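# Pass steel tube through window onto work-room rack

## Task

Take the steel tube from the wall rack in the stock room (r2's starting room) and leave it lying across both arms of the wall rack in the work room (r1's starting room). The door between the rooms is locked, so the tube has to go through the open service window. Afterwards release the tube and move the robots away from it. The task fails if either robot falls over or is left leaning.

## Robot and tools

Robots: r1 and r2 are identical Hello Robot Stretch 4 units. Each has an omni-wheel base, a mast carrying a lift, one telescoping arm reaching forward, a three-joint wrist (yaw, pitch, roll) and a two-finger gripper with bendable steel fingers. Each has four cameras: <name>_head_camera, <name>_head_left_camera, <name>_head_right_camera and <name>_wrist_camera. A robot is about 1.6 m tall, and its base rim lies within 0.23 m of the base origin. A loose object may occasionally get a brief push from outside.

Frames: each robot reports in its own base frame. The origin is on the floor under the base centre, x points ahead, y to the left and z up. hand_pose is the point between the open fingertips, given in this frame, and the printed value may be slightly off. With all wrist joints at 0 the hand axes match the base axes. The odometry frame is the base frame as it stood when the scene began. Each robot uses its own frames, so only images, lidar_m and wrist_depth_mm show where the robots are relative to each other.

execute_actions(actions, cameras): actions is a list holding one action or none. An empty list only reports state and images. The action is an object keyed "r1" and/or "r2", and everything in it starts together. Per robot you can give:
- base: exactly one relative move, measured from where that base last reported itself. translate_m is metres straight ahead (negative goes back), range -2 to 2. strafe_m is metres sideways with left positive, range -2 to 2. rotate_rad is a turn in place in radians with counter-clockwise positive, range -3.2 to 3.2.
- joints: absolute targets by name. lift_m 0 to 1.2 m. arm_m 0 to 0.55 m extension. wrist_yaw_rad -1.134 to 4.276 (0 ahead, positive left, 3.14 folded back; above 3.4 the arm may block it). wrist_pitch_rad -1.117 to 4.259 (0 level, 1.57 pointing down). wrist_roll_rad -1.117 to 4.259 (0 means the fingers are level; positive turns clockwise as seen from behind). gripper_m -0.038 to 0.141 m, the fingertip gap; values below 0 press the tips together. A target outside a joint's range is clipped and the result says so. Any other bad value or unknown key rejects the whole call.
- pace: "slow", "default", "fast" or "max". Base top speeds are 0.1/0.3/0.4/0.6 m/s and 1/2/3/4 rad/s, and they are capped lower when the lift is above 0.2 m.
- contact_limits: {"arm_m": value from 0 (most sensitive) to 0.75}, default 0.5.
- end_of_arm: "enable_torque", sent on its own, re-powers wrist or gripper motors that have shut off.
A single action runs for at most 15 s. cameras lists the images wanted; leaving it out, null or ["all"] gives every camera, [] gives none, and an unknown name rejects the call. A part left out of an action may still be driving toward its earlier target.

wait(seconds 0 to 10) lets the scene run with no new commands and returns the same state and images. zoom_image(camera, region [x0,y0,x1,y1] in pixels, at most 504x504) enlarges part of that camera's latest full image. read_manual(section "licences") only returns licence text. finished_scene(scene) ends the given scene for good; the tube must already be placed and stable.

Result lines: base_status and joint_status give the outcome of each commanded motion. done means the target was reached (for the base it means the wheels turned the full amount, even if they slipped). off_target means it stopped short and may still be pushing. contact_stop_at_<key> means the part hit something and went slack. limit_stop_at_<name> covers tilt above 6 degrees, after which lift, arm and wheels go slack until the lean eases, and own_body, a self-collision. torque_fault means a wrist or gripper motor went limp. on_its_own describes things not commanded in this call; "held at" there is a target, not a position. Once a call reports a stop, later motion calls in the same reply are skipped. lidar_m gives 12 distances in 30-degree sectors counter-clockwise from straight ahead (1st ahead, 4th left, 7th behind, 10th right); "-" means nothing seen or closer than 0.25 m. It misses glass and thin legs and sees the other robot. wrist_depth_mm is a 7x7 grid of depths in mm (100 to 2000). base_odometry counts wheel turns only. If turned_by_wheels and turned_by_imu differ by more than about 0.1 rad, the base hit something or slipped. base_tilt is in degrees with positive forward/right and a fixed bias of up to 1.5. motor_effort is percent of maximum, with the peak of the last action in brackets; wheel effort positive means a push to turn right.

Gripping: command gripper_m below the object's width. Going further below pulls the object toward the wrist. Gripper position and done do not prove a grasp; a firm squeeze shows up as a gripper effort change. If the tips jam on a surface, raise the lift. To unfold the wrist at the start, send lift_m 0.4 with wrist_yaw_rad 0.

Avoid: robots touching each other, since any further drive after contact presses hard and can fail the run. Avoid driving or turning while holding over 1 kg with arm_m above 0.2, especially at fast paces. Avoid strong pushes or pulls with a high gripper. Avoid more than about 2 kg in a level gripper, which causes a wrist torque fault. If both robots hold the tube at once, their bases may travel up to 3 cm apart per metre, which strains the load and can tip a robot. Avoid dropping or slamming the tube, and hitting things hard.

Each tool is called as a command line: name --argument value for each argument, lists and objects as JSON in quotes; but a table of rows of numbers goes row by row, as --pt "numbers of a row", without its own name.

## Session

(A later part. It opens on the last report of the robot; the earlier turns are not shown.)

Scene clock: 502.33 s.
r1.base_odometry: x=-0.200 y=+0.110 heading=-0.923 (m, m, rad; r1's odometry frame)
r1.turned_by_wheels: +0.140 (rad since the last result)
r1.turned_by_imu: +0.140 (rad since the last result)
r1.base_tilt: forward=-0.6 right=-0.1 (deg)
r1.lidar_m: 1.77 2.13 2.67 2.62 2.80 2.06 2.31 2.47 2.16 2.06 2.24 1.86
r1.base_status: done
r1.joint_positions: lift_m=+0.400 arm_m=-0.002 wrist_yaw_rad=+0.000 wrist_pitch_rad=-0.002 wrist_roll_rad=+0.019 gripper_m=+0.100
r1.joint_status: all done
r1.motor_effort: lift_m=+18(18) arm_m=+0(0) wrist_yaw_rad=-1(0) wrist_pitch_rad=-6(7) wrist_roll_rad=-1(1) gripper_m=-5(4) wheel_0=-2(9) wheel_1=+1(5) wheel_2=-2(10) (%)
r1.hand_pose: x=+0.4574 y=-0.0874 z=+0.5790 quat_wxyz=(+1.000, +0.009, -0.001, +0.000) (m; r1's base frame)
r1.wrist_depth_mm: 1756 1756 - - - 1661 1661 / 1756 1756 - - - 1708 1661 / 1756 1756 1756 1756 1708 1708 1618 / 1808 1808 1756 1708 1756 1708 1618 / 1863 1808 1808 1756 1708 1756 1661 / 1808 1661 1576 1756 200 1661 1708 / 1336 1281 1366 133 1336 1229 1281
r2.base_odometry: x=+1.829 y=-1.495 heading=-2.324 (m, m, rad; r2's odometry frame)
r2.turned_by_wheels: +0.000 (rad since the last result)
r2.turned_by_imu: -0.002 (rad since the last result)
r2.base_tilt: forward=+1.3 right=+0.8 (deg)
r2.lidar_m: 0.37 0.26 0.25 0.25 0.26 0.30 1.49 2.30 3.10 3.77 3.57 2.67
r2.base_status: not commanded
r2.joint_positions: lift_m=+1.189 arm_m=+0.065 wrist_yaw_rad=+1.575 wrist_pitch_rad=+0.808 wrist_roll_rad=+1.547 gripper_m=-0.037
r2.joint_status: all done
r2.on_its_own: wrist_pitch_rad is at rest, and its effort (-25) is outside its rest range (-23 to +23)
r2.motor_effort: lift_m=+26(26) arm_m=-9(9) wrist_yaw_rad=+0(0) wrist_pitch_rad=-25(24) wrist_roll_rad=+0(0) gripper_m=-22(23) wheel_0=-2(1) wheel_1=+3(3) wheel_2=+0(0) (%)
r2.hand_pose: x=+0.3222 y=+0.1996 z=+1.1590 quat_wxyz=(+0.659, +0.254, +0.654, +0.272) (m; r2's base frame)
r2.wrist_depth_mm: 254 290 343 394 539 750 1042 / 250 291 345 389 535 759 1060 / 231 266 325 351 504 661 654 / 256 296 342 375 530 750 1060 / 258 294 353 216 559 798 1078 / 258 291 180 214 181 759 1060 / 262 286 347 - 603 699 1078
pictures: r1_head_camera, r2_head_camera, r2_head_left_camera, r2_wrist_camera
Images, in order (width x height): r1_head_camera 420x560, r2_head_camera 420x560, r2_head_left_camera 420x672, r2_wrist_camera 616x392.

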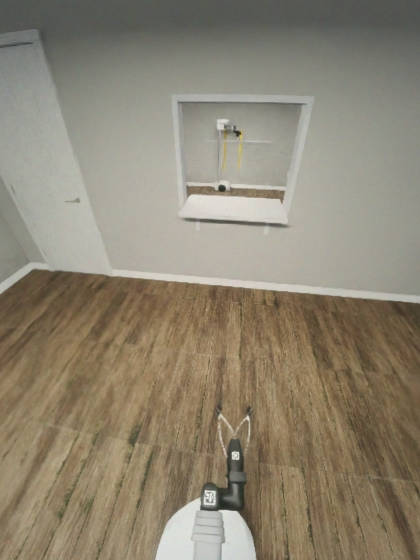

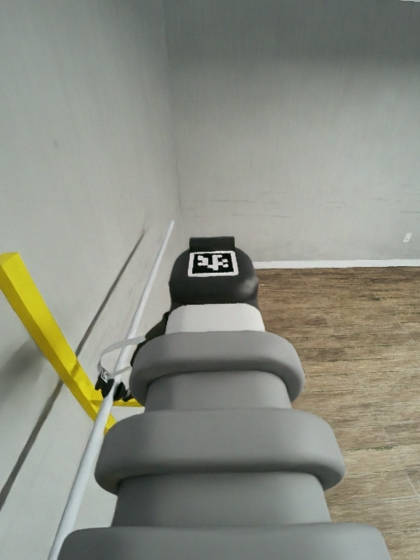

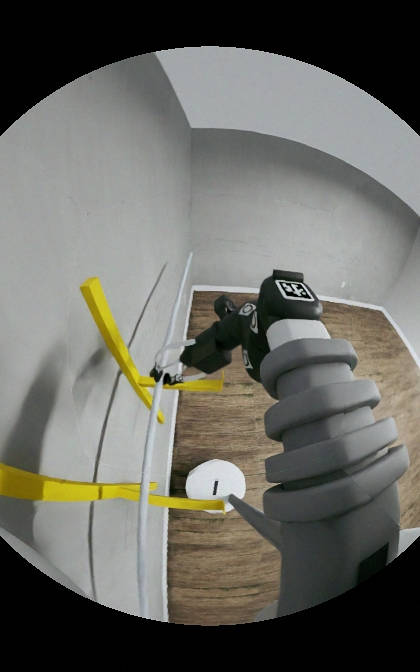

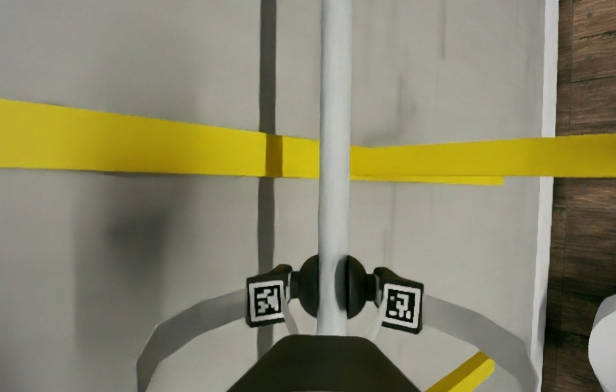

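execute_actions --actions '[{"r1": {"base": {"translate_m": 0.5}, "joints": {"lift_m": 0.83}, "pace": "fast"}, "r2": {"base": {"strafe_m": -0.75}, "joints": {"wrist_pitch_rad": 1.15}, "pace": "default"}}]' --cameras '["r2_wrist_camera", "r2_head_left_camera", "r2_head_camera", "r1_head_camera", "r1_wrist_camera"]'

Scene clock: 513.07 s.
r1.base_odometry: x=+0.101 y=-0.289 heading=-0.923 (m, m, rad; r1's odometry frame)
r1.turned_by_wheels: +0.000 (rad since the last result)
r1.turned_by_imu: -0.002 (rad since the last result)
r1.base_tilt: forward=-0.4 right=+0.0 (deg)
r1.lidar_m: 1.26 1.57 2.27 2.58 2.76 2.88 2.81 2.86 2.16 2.11 1.96 1.31
r1.base_status: done
r1.joint_positions: lift_m=+0.830 arm_m=-0.002 wrist_yaw_rad=+0.000 wrist_pitch_rad=-0.002 wrist_roll_rad=+0.019 gripper_m=+0.100
r1.joint_status: all done
r1.motor_effort: lift_m=+21(24) arm_m=+0(0) wrist_yaw_rad=+0(1) wrist_pitch_rad=-6(5) wrist_roll_rad=+0(0) gripper_m=-3(1) wheel_0=+1(6) wheel_1=+1(7) wheel_2=+1(15) (%)
r1.hand_pose: x=+0.4574 y=-0.0874 z=+1.0087 quat_wxyz=(+1.000, +0.009, -0.001, +0.000) (m; r1's base frame)
r1.wrist_depth_mm: 1255 1255 - - - 1182 1182 / 1308 1255 - - - 1182 1182 / 1281 1281 - - - 1229 1205 / 1281 1308 - - - 1205 1205 / 1281 1255 1255 1229 1182 1182 1229 / 1308 1308 1255 1281 199 1229 1229 / 1308 1308 1308 133 1255 1205 1229
r2.base_odometry: x=+1.282 y=-0.982 heading=-2.324 (m, m, rad; r2's odometry frame)
r2.turned_by_wheels: +0.000 (rad since the last result)
r2.turned_by_imu: +0.001 (rad since the last result)
r2.base_tilt: forward=+1.3 right=+0.8 (deg)
r2.lidar_m: 0.44 0.25 0.86 0.77 1.14 0.25 0.49 2.30 3.16 3.02 3.36 2.66
r2.base_status: done
r2.joint_positions: lift_m=+1.189 arm_m=+0.065 wrist_yaw_rad=+1.575 wrist_pitch_rad=+1.155 wrist_roll_rad=+1.547 gripper_m=-0.037
r2.joint_status: all done
r2.motor_effort: lift_m=+25(26) arm_m=-9(9) wrist_yaw_rad=+0(2) wrist_pitch_rad=-12(30) wrist_roll_rad=-1(0) gripper_m=-26(27) wheel_0=+0(11) wheel_1=-1(9) wheel_2=+0(1) (%)
r2.hand_pose: x=+0.3225 y=+0.1169 z=+1.1038 quat_wxyz=(+0.693, +0.136, +0.690, +0.156) (m; r2's base frame)
r2.wrist_depth_mm: 976 1182 1537 1430 1281 1182 1078 / 991 1229 1576 1464 1308 1182 1060 / 1008 1229 1576 1430 1281 1160 1078 / 976 1255 1537 1464 1281 1182 1078 / 976 1229 1537 1397 1281 1118 1078 / 976 1182 180 213 181 960 904 / 1025 1160 1576 - 1308 976 904
pictures: r1_head_camera, r1_wrist_camera, r2_head_camera, r2_head_left_camera, r2_wrist_camera
Images, in order (width x height): r1_head_camera 420x560, r1_wrist_camera 616x392, r2_head_camera 420x560, r2_head_left_camera 420x672, r2_wrist_camera 616x392.

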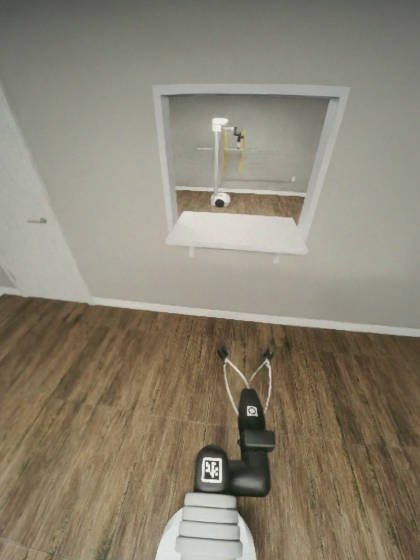

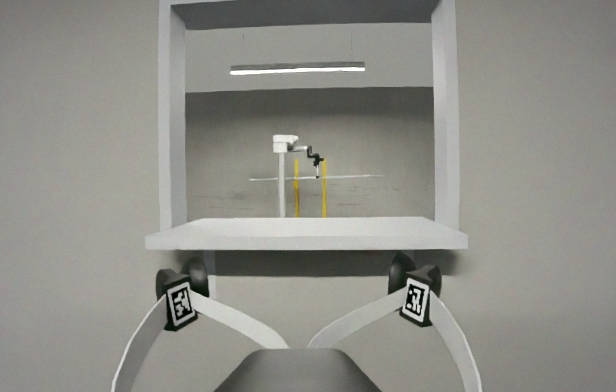

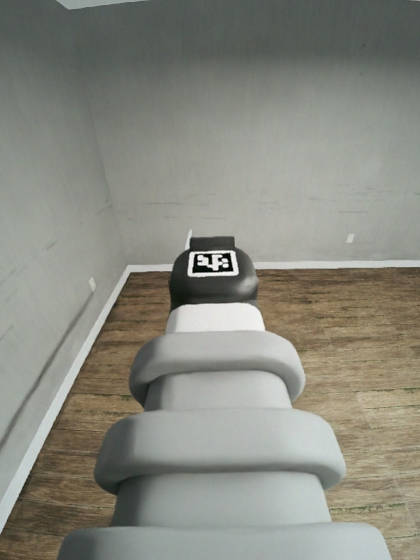

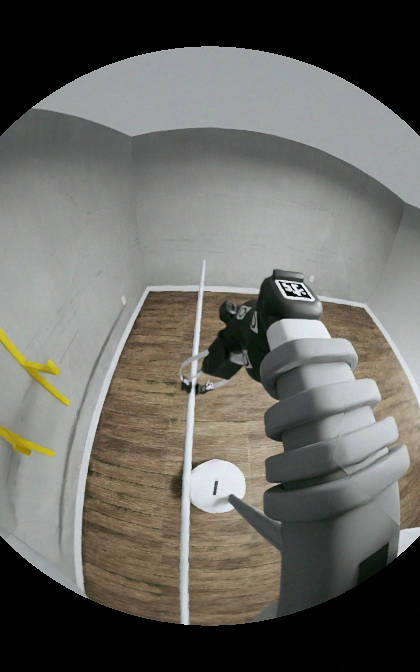

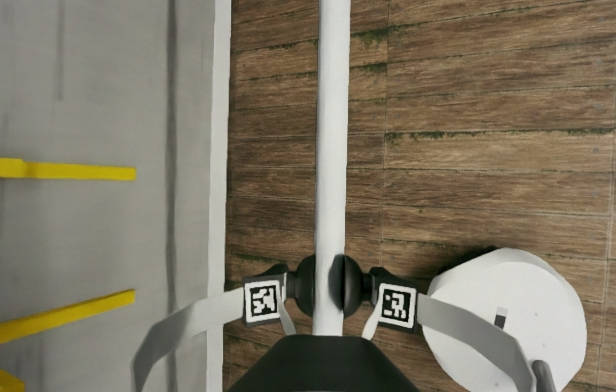

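zoom_image --camera "r1_wrist_camera" --region '[230, 120, 410, 230]'

zoom_image --camera "r1_wrist_camera" --region '[130, 190, 490, 280]'

Region (230, 120, 410, 230) of r1_wrist_camera's 616x392 image, scaled by 2.800.

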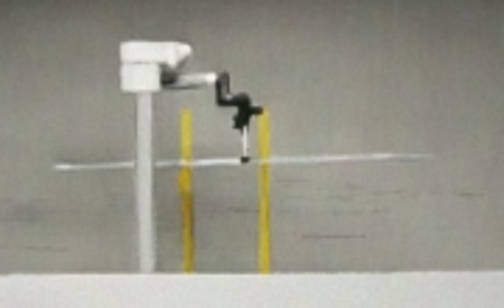

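Region (130, 190, 490, 280) of r1_wrist_camera's 616x392 image, scaled by 1.400; it fills the top 126 rows of this view, and the rest is white.

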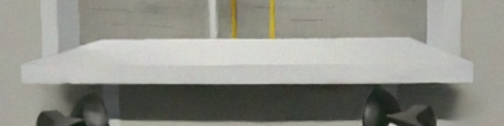

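execute_actions --actions '[{"r2": {"base": {"rotate_rad": -1.5}, "pace": "slow"}}]' --cameras '["r2_wrist_camera", "r2_head_left_camera", "r2_head_camera", "r1_wrist_camera"]'

Scene clock: 527.57 s.
r1.base_odometry: x=+0.101 y=-0.289 heading=-0.923 (m, m, rad; r1's odometry frame)
r1.turned_by_wheels: +0.000 (rad since the last result)
r1.turned_by_imu: -0.003 (rad since the last result)
r1.base_tilt: forward=-0.4 right=+0.0 (deg)
r1.lidar_m: 1.27 1.58 2.32 2.58 2.76 2.88 2.81 2.85 2.15 2.11 1.97 1.31
r1.base_status: not commanded
r1.joint_positions: lift_m=+0.830 arm_m=-0.002 wrist_yaw_rad=+0.000 wrist_pitch_rad=-0.002 wrist_roll_rad=+0.019 gripper_m=+0.100
r1.joint_status: not commanded
r1.motor_effort: lift_m=+21(21) arm_m=+0(0) wrist_yaw_rad=+0(0) wrist_pitch_rad=-6(6) wrist_roll_rad=-1(1) gripper_m=-2(2) wheel_0=+2(2) wheel_1=+1(0) wheel_2=+1(1) (%)
r1.hand_pose: x=+0.4574 y=-0.0874 z=+1.0087 quat_wxyz=(+1.000, +0.009, -0.001, +0.000) (m; r1's base frame)
r1.wrist_depth_mm: 1308 1255 - - - 1205 1160 / 1281 1281 - - - 1182 1182 / 1281 1281 - - - 1229 1205 / 1308 1281 - - - 1229 1205 / 1308 1281 1308 1281 1160 1229 1205 / 1308 1308 1281 1255 200 1229 1229 / 1336 1308 1255 133 1281 1229 1229
r2.base_odometry: x=+1.281 y=-0.982 heading=+2.460 (m, m, rad; r2's odometry frame)
r2.turned_by_wheels: -1.499 (rad since the last result)
r2.turned_by_imu: -1.503 (rad since the last result)
r2.base_tilt: forward=+1.2 right=+0.8 (deg)
r2.lidar_m: 0.40 0.25 2.60 2.56 1.43 0.26 0.52 1.19 1.76 2.19 2.36 3.26
r2.base_status: done
r2.joint_positions: lift_m=+1.189 arm_m=+0.065 wrist_yaw_rad=+1.574 wrist_pitch_rad=+1.155 wrist_roll_rad=+1.547 gripper_m=-0.037
r2.joint_status: not commanded
r2.motor_effort: lift_m=+25(25) arm_m=-9(9) wrist_yaw_rad=+2(3) wrist_pitch_rad=-14(13) wrist_roll_rad=-2(2) gripper_m=-26(28) wheel_0=+2(7) wheel_1=+3(8) wheel_2=+2(11) (%)
r2.hand_pose: x=+0.3226 y=+0.1168 z=+1.1038 quat_wxyz=(+0.693, +0.137, +0.690, +0.155) (m; r2's base frame)
r2.wrist_depth_mm: - 1921 1618 1397 1308 1160 1078 / - 1983 1618 1464 1308 1160 1060 / - 1808 1618 1430 1281 1182 1060 / - 1863 1661 1464 1308 1182 1078 / - 1921 1618 1366 1308 1138 1060 / - 1921 180 214 181 960 931 / - 1921 1661 - 1255 991 904
pictures: r1_wrist_camera, r2_head_camera, r2_head_left_camera, r2_wrist_camera
Images, in order (width x height): r1_wrist_camera 616x392, r2_head_camera 420x560, r2_head_left_camera 420x672, r2_wrist_camera 616x392.

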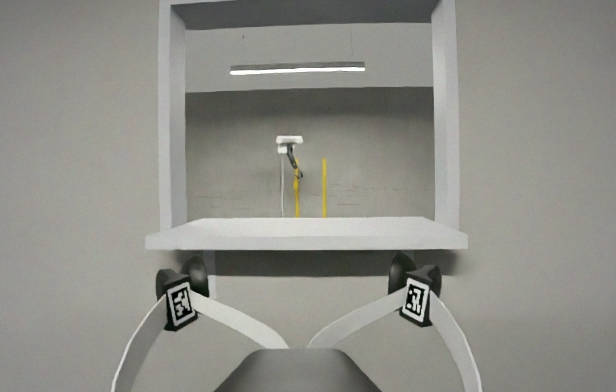

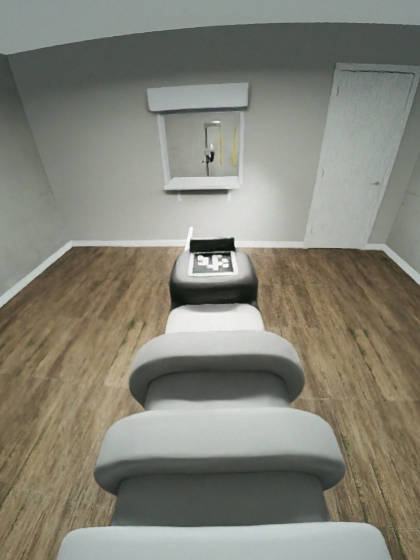

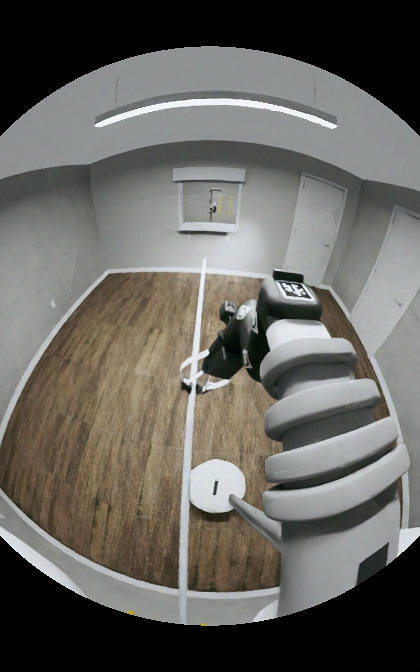

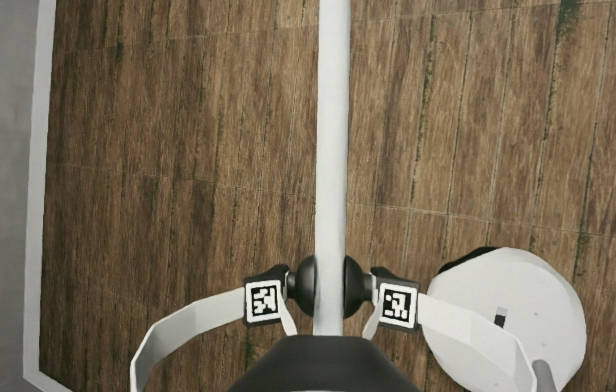

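execute_actions --actions '[]' --cameras '["r2_head_camera", "r2_head_left_camera"]'

zoom_image --camera "r2_head_camera" --region '[130, 70, 290, 270]'

Scene clock: 532.23 s.
r1.base_odometry: x=+0.101 y=-0.289 heading=-0.923 (m, m, rad; r1's odometry frame)
r1.turned_by_wheels: +0.000 (rad since the last result)
r1.turned_by_imu: -0.002 (rad since the last result)
r1.base_tilt: forward=-0.7 right=-0.1 (deg)
r1.lidar_m: 1.27 1.59 2.28 2.58 2.77 2.88 2.82 2.88 2.18 2.12 1.95 1.31
r1.base_status: not commanded
r1.joint_positions: lift_m=+0.830 arm_m=-0.002 wrist_yaw_rad=+0.000 wrist_pitch_rad=-0.002 wrist_roll_rad=+0.019 gripper_m=+0.100
r1.joint_status: not commanded
r1.motor_effort: lift_m=+21(21) arm_m=+1(0) wrist_yaw_rad=+0(0) wrist_pitch_rad=-7(6) wrist_roll_rad=-2(1) gripper_m=-2(2) wheel_0=+1(2) wheel_1=+0(0) wheel_2=+1(1) (%)
r1.hand_pose: x=+0.4574 y=-0.0874 z=+1.0087 quat_wxyz=(+1.000, +0.009, -0.001, +0.000) (m; r1's base frame)
r1.wrist_depth_mm: 1281 1281 - - - 1182 1182 / 1255 1255 - - - 1205 1182 / 1308 1281 - - - 1229 1182 / 1308 1255 - - - 1205 1205 / 1308 1281 1281 1229 1182 1229 1205 / 1336 1281 1281 1281 200 1229 1229 / 1281 1308 1281 132 1229 1229 1229
r2.base_odometry: x=+1.281 y=-0.982 heading=+2.460 (m, m, rad; r2's odometry frame)
r2.turned_by_wheels: +0.000 (rad since the last result)
r2.turned_by_imu: -0.001 (rad since the last result)
r2.base_tilt: forward=+1.2 right=+0.7 (deg)
r2.lidar_m: 0.43 0.25 2.58 2.55 1.44 0.25 0.49 1.18 1.75 2.19 2.35 3.26
r2.base_status: done
r2.joint_positions: lift_m=+1.189 arm_m=+0.065 wrist_yaw_rad=+1.575 wrist_pitch_rad=+1.155 wrist_roll_rad=+1.547 gripper_m=-0.037
r2.joint_status: not commanded
r2.motor_effort: lift_m=+25(25) arm_m=-9(9) wrist_yaw_rad=+0(3) wrist_pitch_rad=-14(13) wrist_roll_rad=+0(2) gripper_m=-25(28) wheel_0=+2(7) wheel_1=+3(8) wheel_2=+2(11) (%)
r2.hand_pose: x=+0.3225 y=+0.1168 z=+1.1038 quat_wxyz=(+0.693, +0.136, +0.690, +0.156) (m; r2's base frame)
r2.wrist_depth_mm: - 1921 1661 1430 1308 1160 1078 / - 1808 1708 1464 1308 1160 1078 / - 1921 1661 1430 1281 1160 1078 / - 1863 1661 1464 1308 1205 1078 / - 1921 1618 1397 1229 1118 1098 / - 1921 179 214 182 960 931 / - 1921 1661 - 1255 960 931
pictures: r2_head_camera, r2_head_left_camera
Images, in order (width x height): r2_head_camera 420x560, r2_head_left_camera 420x672.

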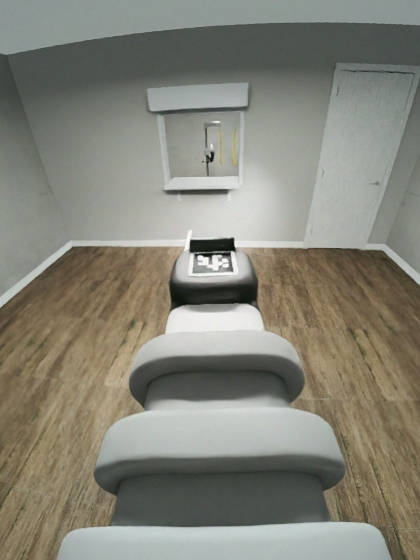

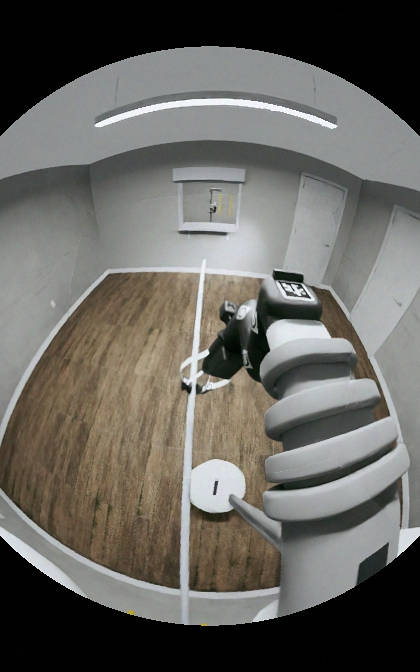

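Region (130, 70, 290, 270) of r2_head_camera's 420x560 image, scaled by 2.520, with more detail than that image has; it fills the left 403 columns of this view, and the rest is white.

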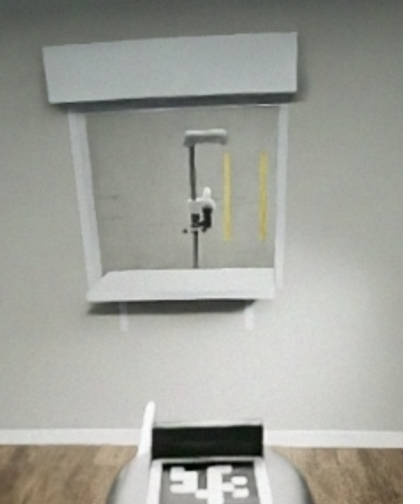

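execute_actions --actions '[{"r1": {"base": {"strafe_m": -0.35}, "joints": {"lift_m": 1.15, "wrist_yaw_rad": 1.571, "wrist_pitch_rad": 1.5, "wrist_roll_rad": 1.6, "gripper_m": 0.08}, "pace": "default"}, "r2": {"base": {"translate_m": 1.8}, "pace": "fast"}}]'

Scene clock: 561.30 s.
r1.base_odometry: x=-0.178 y=-0.500 heading=-0.923 (m, m, rad; r1's odometry frame)
r1.turned_by_wheels: +0.000 (rad since the last result)
r1.turned_by_imu: -0.012 (rad since the last result)
r1.base_tilt: forward=-0.5 right=+0.0 (deg)
r1.lidar_m: 1.22 1.33 2.25 2.93 3.12 2.63 2.84 2.42 1.78 1.75 1.92 1.48
r1.base_status: done
r1.joint_positions: lift_m=+1.150 arm_m=-0.002 wrist_yaw_rad=+1.571 wrist_pitch_rad=+1.500 wrist_roll_rad=+1.600 gripper_m=+0.080
r1.joint_status: all done
r1.motor_effort: lift_m=+21(20) arm_m=+0(0) wrist_yaw_rad=+1(6) wrist_pitch_rad=+1(4) wrist_roll_rad=+1(1) gripper_m=+0(3) wheel_0=+2(10) wheel_1=-1(11) wheel_2=+0(0) (%)
r1.hand_pose: x=+0.2563 y=+0.0204 z=+1.0402 quat_wxyz=(+0.706, +0.035, +0.707, +0.015) (m; r1's base frame)
r1.wrist_depth_mm: 1255 1255 1255 1205 1205 1205 1205 / 1255 1281 1255 1229 1255 1229 1205 / 1255 1255 1229 1255 1229 1205 1205 / 1255 1281 1229 1255 1229 1205 1205 / 1336 1308 1308 1042 1255 1229 1229 / 1308 1308 201 1078 196 1229 1229 / 1308 1308 1255 132 1255 1229 1229
r2.base_odometry: x=-0.116 y=+0.152 heading=+2.460 (m, m, rad; r2's odometry frame)
r2.turned_by_wheels: +0.000 (rad since the last result)
r2.turned_by_imu: -0.009 (rad since the last result)
r2.base_tilt: forward=+1.2 right=+0.8 (deg)
r2.lidar_m: 0.45 0.25 2.21 2.39 2.56 0.26 0.47 3.07 2.37 2.34 1.82 1.25
r2.base_status: done
r2.joint_positions: lift_m=+1.189 arm_m=+0.065 wrist_yaw_rad=+1.575 wrist_pitch_rad=+1.155 wrist_roll_rad=+1.547 gripper_m=-0.037
r2.joint_status: not commanded
r2.motor_effort: lift_m=+25(25) arm_m=-9(9) wrist_yaw_rad=+1(0) wrist_pitch_rad=-14(17) wrist_roll_rad=-1(1) gripper_m=-26(24) wheel_0=+2(8) wheel_1=+2(7) wheel_2=+0(10) (%)
r2.hand_pose: x=+0.3225 y=+0.1169 z=+1.1038 quat_wxyz=(+0.693, +0.136, +0.690, +0.156) (m; r2's base frame)
r2.wrist_depth_mm: - 1983 1576 1430 1308 1160 1078 / - 1921 1661 1430 1281 1160 1060 / - 1863 1661 1464 1281 1182 1060 / - 1921 1661 1464 1308 1182 1078 / - 1921 1618 1397 1281 1138 1042 / - 1921 179 214 182 960 931 / - 1921 1661 - 1281 976 917
pictures: r1_head_camera, r1_head_left_camera, r1_head_right_camera, r1_wrist_camera, r2_head_camera, r2_head_left_camera, r2_head_right_camera, r2_wrist_camera
Images, in order (width x height): r1_head_camera 420x560, r1_head_left_camera 420x672, r1_head_right_camera 420x672, r1_wrist_camera 616x392, r2_head_camera 420x560, r2_head_left_camera 420x672, r2_head_right_camera 420x672, r2_wrist_camera 616x392.

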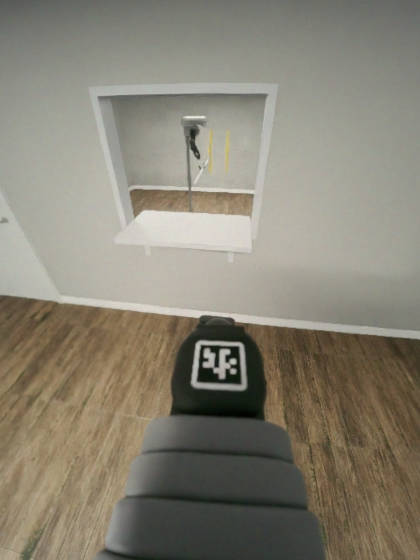

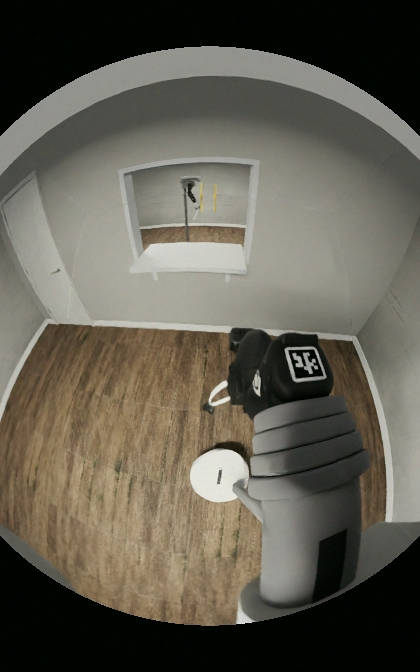

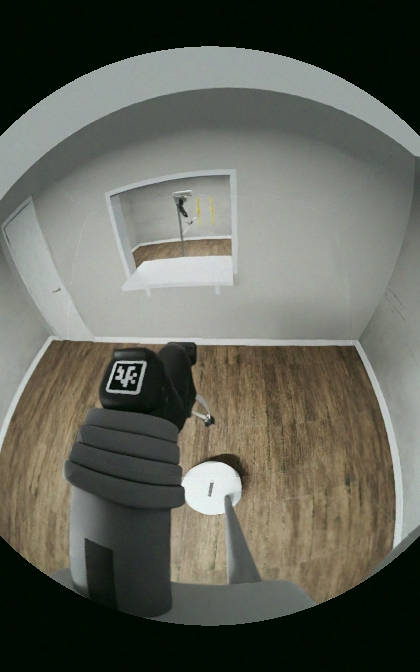

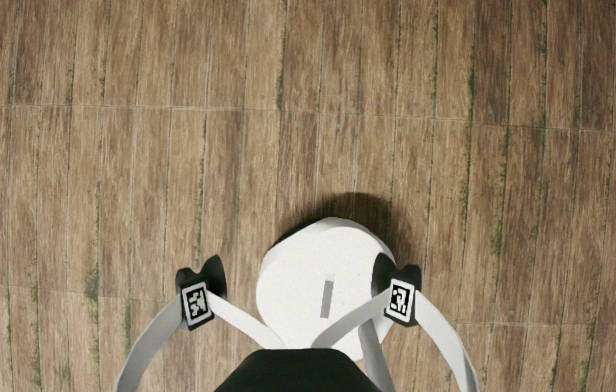

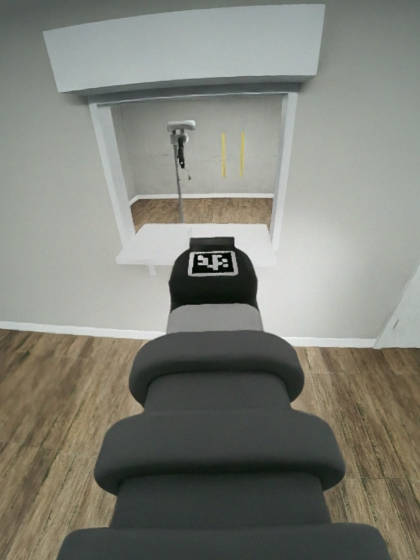

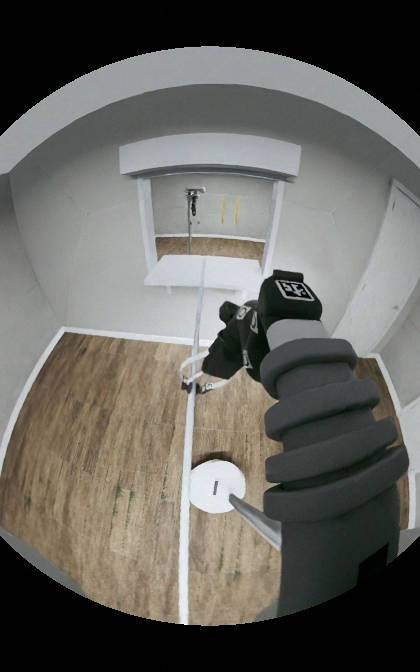

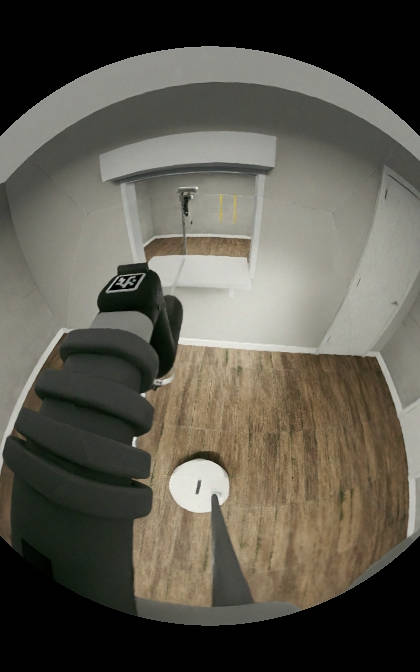

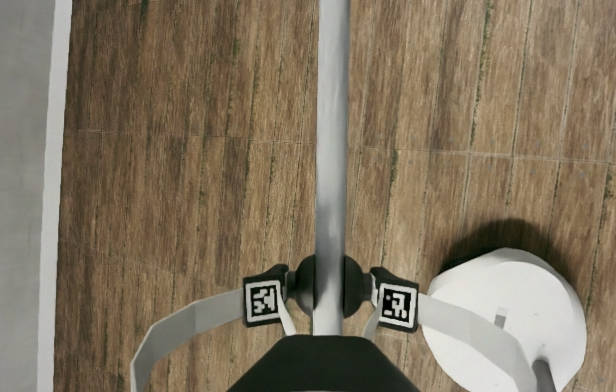

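execute_actions --actions '[{"r1": {"base": {"translate_m": 0.87}, "pace": "default"}, "r2": {"base": {"translate_m": 1.02}, "joints": {"arm_m": 0.2, "wrist_pitch_rad": 1.5}, "pace": "default"}}]'

Scene clock: 585.70 s.
r1.base_odometry: x=+0.347 y=-1.193 heading=-0.923 (m, m, rad; r1's odometry frame)
r1.turned_by_wheels: +0.000 (rad since the last result)
r1.turned_by_imu: -0.002 (rad since the last result)
r1.base_tilt: forward=-0.6 right=+0.1 (deg)
r1.lidar_m: 0.38 0.42 0.26 0.27 3.12 3.81 3.76 2.47 1.91 1.79 0.77 0.39
r1.base_status: done
r1.joint_positions: lift_m=+1.150 arm_m=-0.002 wrist_yaw_rad=+1.571 wrist_pitch_rad=+1.500 wrist_roll_rad=+1.600 gripper_m=+0.080
r1.joint_status: not commanded
r1.motor_effort: lift_m=+21(21) arm_m=+0(0) wrist_yaw_rad=+0(1) wrist_pitch_rad=+0(0) wrist_roll_rad=+1(0) gripper_m=-2(3) wheel_0=+1(10) wheel_1=+1(4) wheel_2=-1(11) (%)
r1.hand_pose: x=+0.2563 y=+0.0204 z=+1.0403 quat_wxyz=(+0.706, +0.035, +0.707, +0.015) (m; r1's base frame)
r1.wrist_depth_mm: 351 349 343 343 340 336 609 / 366 359 353 345 342 338 917 / 1281 1308 1255 1255 1229 1182 1205 / 1308 1255 1255 1255 1255 1205 1182 / 1281 1281 1229 1060 1229 1229 1205 / 1281 1308 202 1042 196 1229 1205 / 1308 1308 1308 132 1205 1229 1229
r2.base_odometry: x=-0.909 y=+0.794 heading=+2.460 (m, m, rad; r2's odometry frame)
r2.turned_by_wheels: +0.000 (rad since the last result)
r2.turned_by_imu: -0.003 (rad since the last result)
r2.base_tilt: forward=+1.2 right=+0.7 (deg)
r2.lidar_m: 0.25 0.25 0.29 2.27 2.46 3.61 0.25 3.22 2.49 1.17 0.25 0.25
r2.base_status: done
r2.joint_positions: lift_m=+1.189 arm_m=+0.198 wrist_yaw_rad=+1.575 wrist_pitch_rad=+1.501 wrist_roll_rad=+1.547 gripper_m=-0.037
r2.joint_status: all done
r2.motor_effort: lift_m=+24(25) arm_m=+10(10) wrist_yaw_rad=+0(3) wrist_pitch_rad=-4(12) wrist_roll_rad=+0(1) gripper_m=-26(28) wheel_0=+2(8) wheel_1=+1(10) wheel_2=+1(8) (%)
r2.hand_pose: x=+0.4566 y=+0.0205 z=+1.0799 quat_wxyz=(+0.707, +0.015, +0.706, +0.035) (m; r2's base frame)
r2.wrist_depth_mm: 424 404 394 384 375 364 355 / 421 413 397 384 375 366 355 / 424 413 399 387 377 366 359 / 427 413 399 387 379 370 357 / 430 413 397 382 379 373 359 / 430 415 180 214 180 368 359 / 430 418 407 - 382 373 362
pictures: r1_head_camera, r1_head_left_camera, r1_head_right_camera, r1_wrist_camera, r2_head_camera, r2_head_left_camera, r2_head_right_camera, r2_wrist_camera
Images, in order (width x height): r1_head_camera 420x560, r1_head_left_camera 420x672, r1_head_right_camera 420x672, r1_wrist_camera 616x392, r2_head_camera 420x560, r2_head_left_camera 420x672, r2_head_right_camera 420x672, r2_wrist_camera 616x392.

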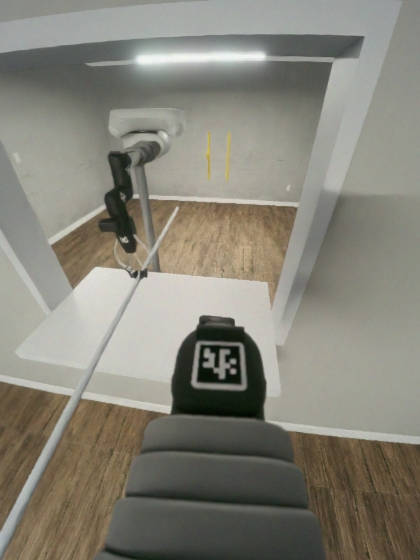

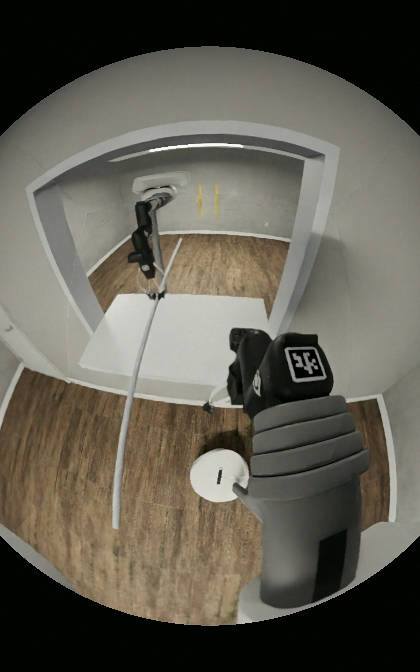

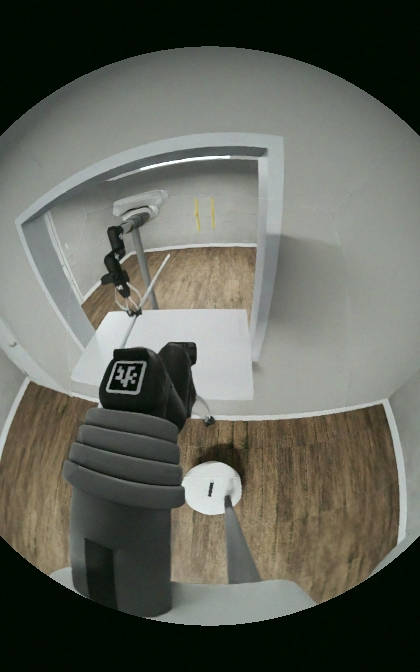

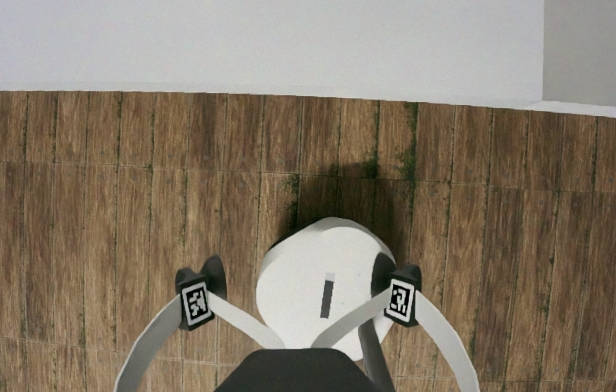

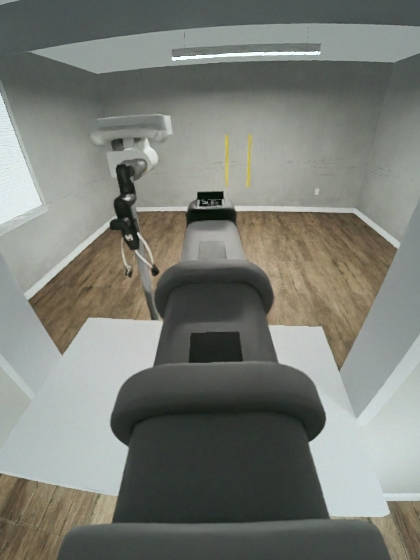

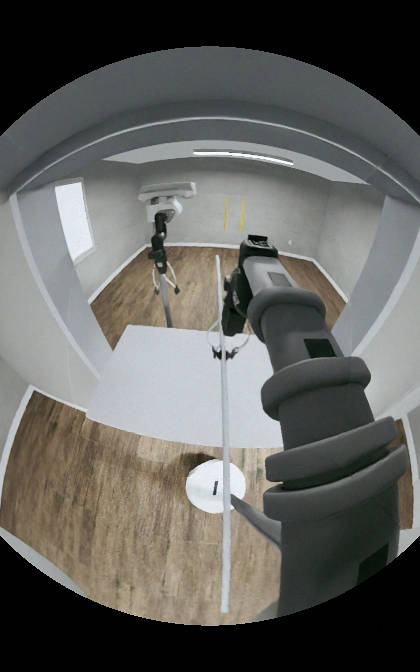

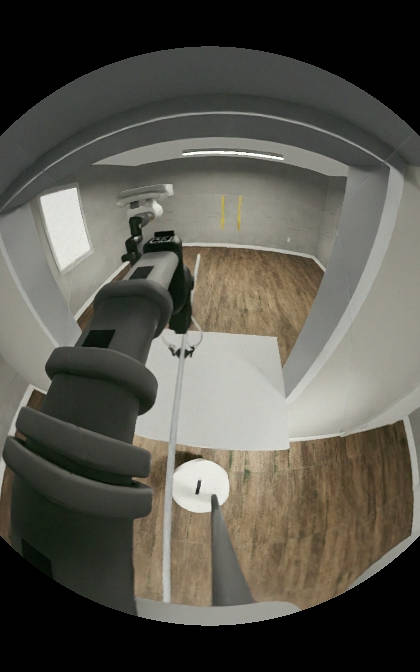

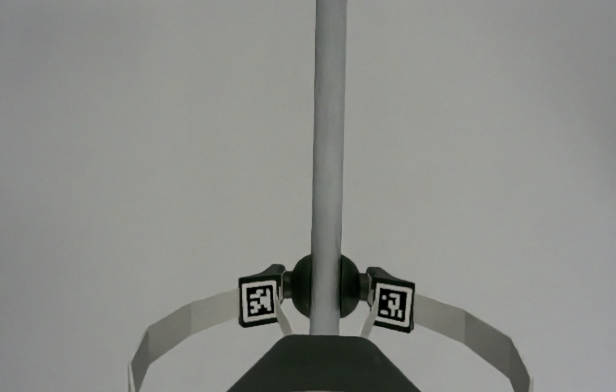

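execute_actions --actions '[{"r2": {"joints": {"arm_m": 0.27, "lift_m": 1.08}, "pace": "default"}}]' --cameras '["r2_wrist_camera", "r2_head_left_camera", "r1_head_camera", "r1_head_left_camera", "r1_wrist_camera"]'

Scene clock: 607.37 s.
r1.base_odometry: x=+0.347 y=-1.193 heading=-0.923 (m, m, rad; r1's odometry frame)
r1.turned_by_wheels: +0.000 (rad since the last result)
r1.turned_by_imu: -0.002 (rad since the last result)
r1.base_tilt: forward=-0.4 right=+0.0 (deg)
r1.lidar_m: 0.37 0.41 0.28 0.26 0.29 3.78 3.77 2.48 1.89 1.80 0.77 0.40
r1.base_status: not commanded
r1.joint_positions: lift_m=+1.150 arm_m=-0.002 wrist_yaw_rad=+1.571 wrist_pitch_rad=+1.500 wrist_roll_rad=+1.600 gripper_m=+0.080
r1.joint_status: not commanded
r1.motor_effort: lift_m=+21(21) arm_m=+0(0) wrist_yaw_rad=+1(0) wrist_pitch_rad=+1(1) wrist_roll_rad=+2(1) gripper_m=+0(1) wheel_0=+1(2) wheel_1=+1(1) wheel_2=-1(1) (%)
r1.hand_pose: x=+0.2563 y=+0.0204 z=+1.0403 quat_wxyz=(+0.706, +0.035, +0.707, +0.015) (m; r1's base frame)
r1.wrist_depth_mm: 353 351 345 343 338 338 615 / 366 362 351 343 342 338 931 / 1281 1255 1255 1229 1229 1255 1182 / 1308 1281 1255 1255 1229 1229 1205 / 1281 1308 1281 1042 1255 1229 1205 / 1308 1255 200 1042 196 1229 1205 / 1336 1336 1281 132 1255 1229 1229
r2.base_odometry: x=-0.909 y=+0.794 heading=+2.460 (m, m, rad; r2's odometry frame)
r2.turned_by_wheels: +0.000 (rad since the last result)
r2.turned_by_imu: -0.002 (rad since the last result)
r2.base_tilt: forward=+1.2 right=+0.8 (deg)
r2.lidar_m: 0.25 0.25 0.31 2.29 2.46 3.64 0.25 3.21 2.50 1.17 0.25 0.25
r2.base_status: not commanded
r2.joint_positions: lift_m=+1.080 arm_m=+0.268 wrist_yaw_rad=+1.575 wrist_pitch_rad=+1.501 wrist_roll_rad=+1.547 gripper_m=-0.037
r2.joint_status: all done
r2.motor_effort: lift_m=+18(22) arm_m=+10(9) wrist_yaw_rad=+0(0) wrist_pitch_rad=-1(3) wrist_roll_rad=-1(1) gripper_m=-27(25) wheel_0=+2(2) wheel_1=+2(2) wheel_2=+1(1) (%)
r2.hand_pose: x=+0.5265 y=+0.0205 z=+0.9705 quat_wxyz=(+0.707, +0.015, +0.706, +0.035) (m; r2's base frame)
r2.wrist_depth_mm: 300 291 283 276 267 260 255 / 301 291 285 277 267 262 255 / 303 294 286 278 271 262 257 / 304 296 287 279 270 264 257 / 306 297 289 277 272 265 258 / 309 300 180 213 180 263 259 / 309 300 291 - 272 265 260
pictures: r1_head_camera, r1_head_left_camera, r1_wrist_camera, r2_head_left_camera, r2_wrist_camera
Images, in order (width x height): r1_head_camera 420x560, r1_head_left_camera 420x672, r1_wrist_camera 616x392, r2_head_left_camera 420x672, r2_wrist_camera 616x392.

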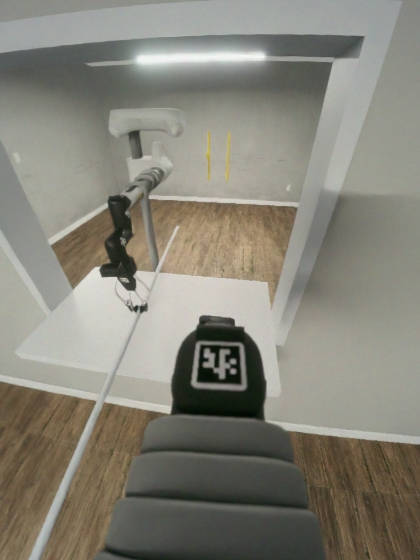

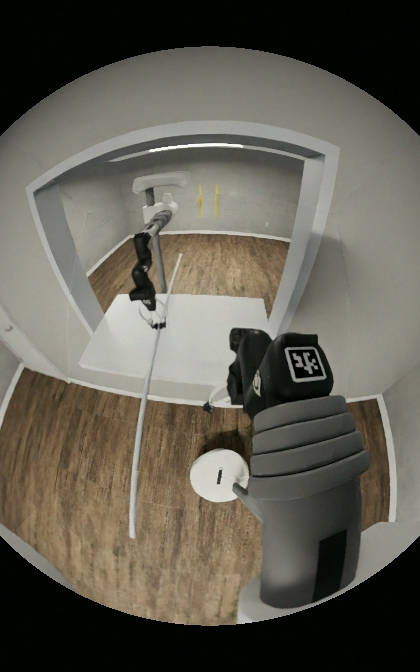

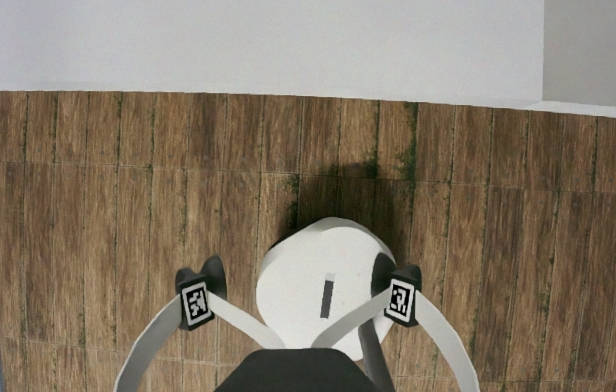

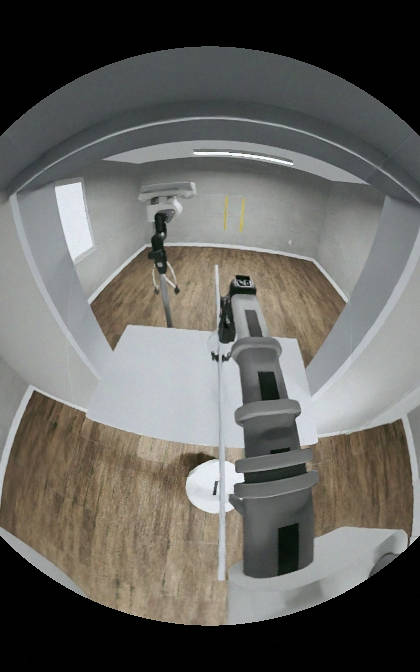

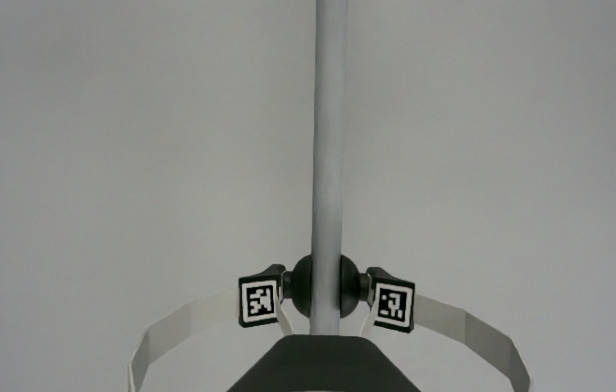

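execute_actions --actions '[{"r2": {"joints": {"lift_m": 1.049}, "pace": "slow"}}]' --cameras '["r2_wrist_camera", "r1_head_camera"]'

zoom_image --camera "r1_head_camera" --region '[70, 250, 210, 390]'

Scene clock: 616.13 s.
r1.base_odometry: x=+0.347 y=-1.193 heading=-0.923 (m, m, rad; r1's odometry frame)
r1.turned_by_wheels: +0.000 (rad since the last result)
r1.turned_by_imu: -0.002 (rad since the last result)
r1.base_tilt: forward=-0.5 right=+0.0 (deg)
r1.lidar_m: 0.35 0.42 0.28 0.26 0.27 3.82 3.78 2.50 1.92 1.78 0.79 0.38
r1.base_status: not commanded
r1.joint_positions: lift_m=+1.150 arm_m=-0.002 wrist_yaw_rad=+1.571 wrist_pitch_rad=+1.500 wrist_roll_rad=+1.600 gripper_m=+0.080
r1.joint_status: not commanded
r1.motor_effort: lift_m=+21(21) arm_m=+0(0) wrist_yaw_rad=+1(1) wrist_pitch_rad=+0(0) wrist_roll_rad=+0(0) gripper_m=-3(3) wheel_0=+1(1) wheel_1=+1(1) wheel_2=-1(1) (%)
r1.hand_pose: x=+0.2563 y=+0.0204 z=+1.0403 quat_wxyz=(+0.706, +0.035, +0.707, +0.015) (m; r1's base frame)
r1.wrist_depth_mm: 351 351 345 342 342 336 615 / 370 362 353 345 342 338 917 / 1281 1281 1255 1255 1229 1182 1205 / 1281 1281 1281 1255 1229 1229 1182 / 1281 1281 1281 1042 1205 1205 1229 / 1308 1281 201 1060 196 1205 1229 / 1308 1308 1281 132 1281 1229 1229
r2.base_odometry: x=-0.909 y=+0.794 heading=+2.460 (m, m, rad; r2's odometry frame)
r2.turned_by_wheels: +0.000 (rad since the last result)
r2.turned_by_imu: -0.001 (rad since the last result)
r2.base_tilt: forward=+1.2 right=+0.7 (deg)
r2.lidar_m: 0.25 0.25 0.31 2.28 2.46 3.62 0.25 3.21 2.48 1.14 0.27 0.25
r2.base_status: not commanded
r2.joint_positions: lift_m=+1.049 arm_m=+0.268 wrist_yaw_rad=+1.575 wrist_pitch_rad=+1.501 wrist_roll_rad=+1.547 gripper_m=-0.037
r2.joint_status: all done
r2.motor_effort: lift_m=+18(17) arm_m=+10(10) wrist_yaw_rad=+1(0) wrist_pitch_rad=-6(1) wrist_roll_rad=-1(0) gripper_m=-27(25) wheel_0=+2(1) wheel_1=+1(1) wheel_2=+1(1) (%)
r2.hand_pose: x=+0.5265 y=+0.0205 z=+0.9395 quat_wxyz=(+0.707, +0.015, +0.706, +0.035) (m; r2's base frame)
r2.wrist_depth_mm: 267 262 252 245 237 232 227 / 268 260 252 246 238 232 228 / 268 262 253 246 240 233 228 / 271 262 254 248 241 234 229 / 271 264 256 244 241 234 229 / 273 266 180 214 180 235 231 / 276 265 259 - 242 236 232
pictures: r1_head_camera, r2_wrist_camera
Images, in order (width x height): r1_head_camera 420x560, r2_wrist_camera 616x392.

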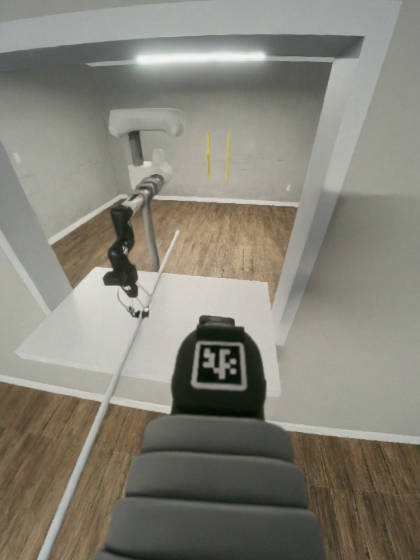

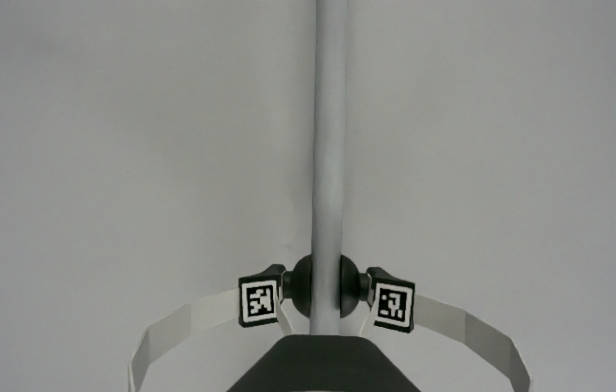

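Region (70, 250, 210, 390) of r1_head_camera's 420x560 image, scaled by 3.600, with more detail than that image has.

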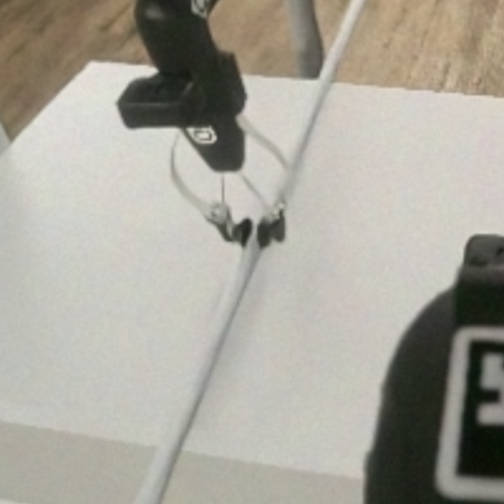

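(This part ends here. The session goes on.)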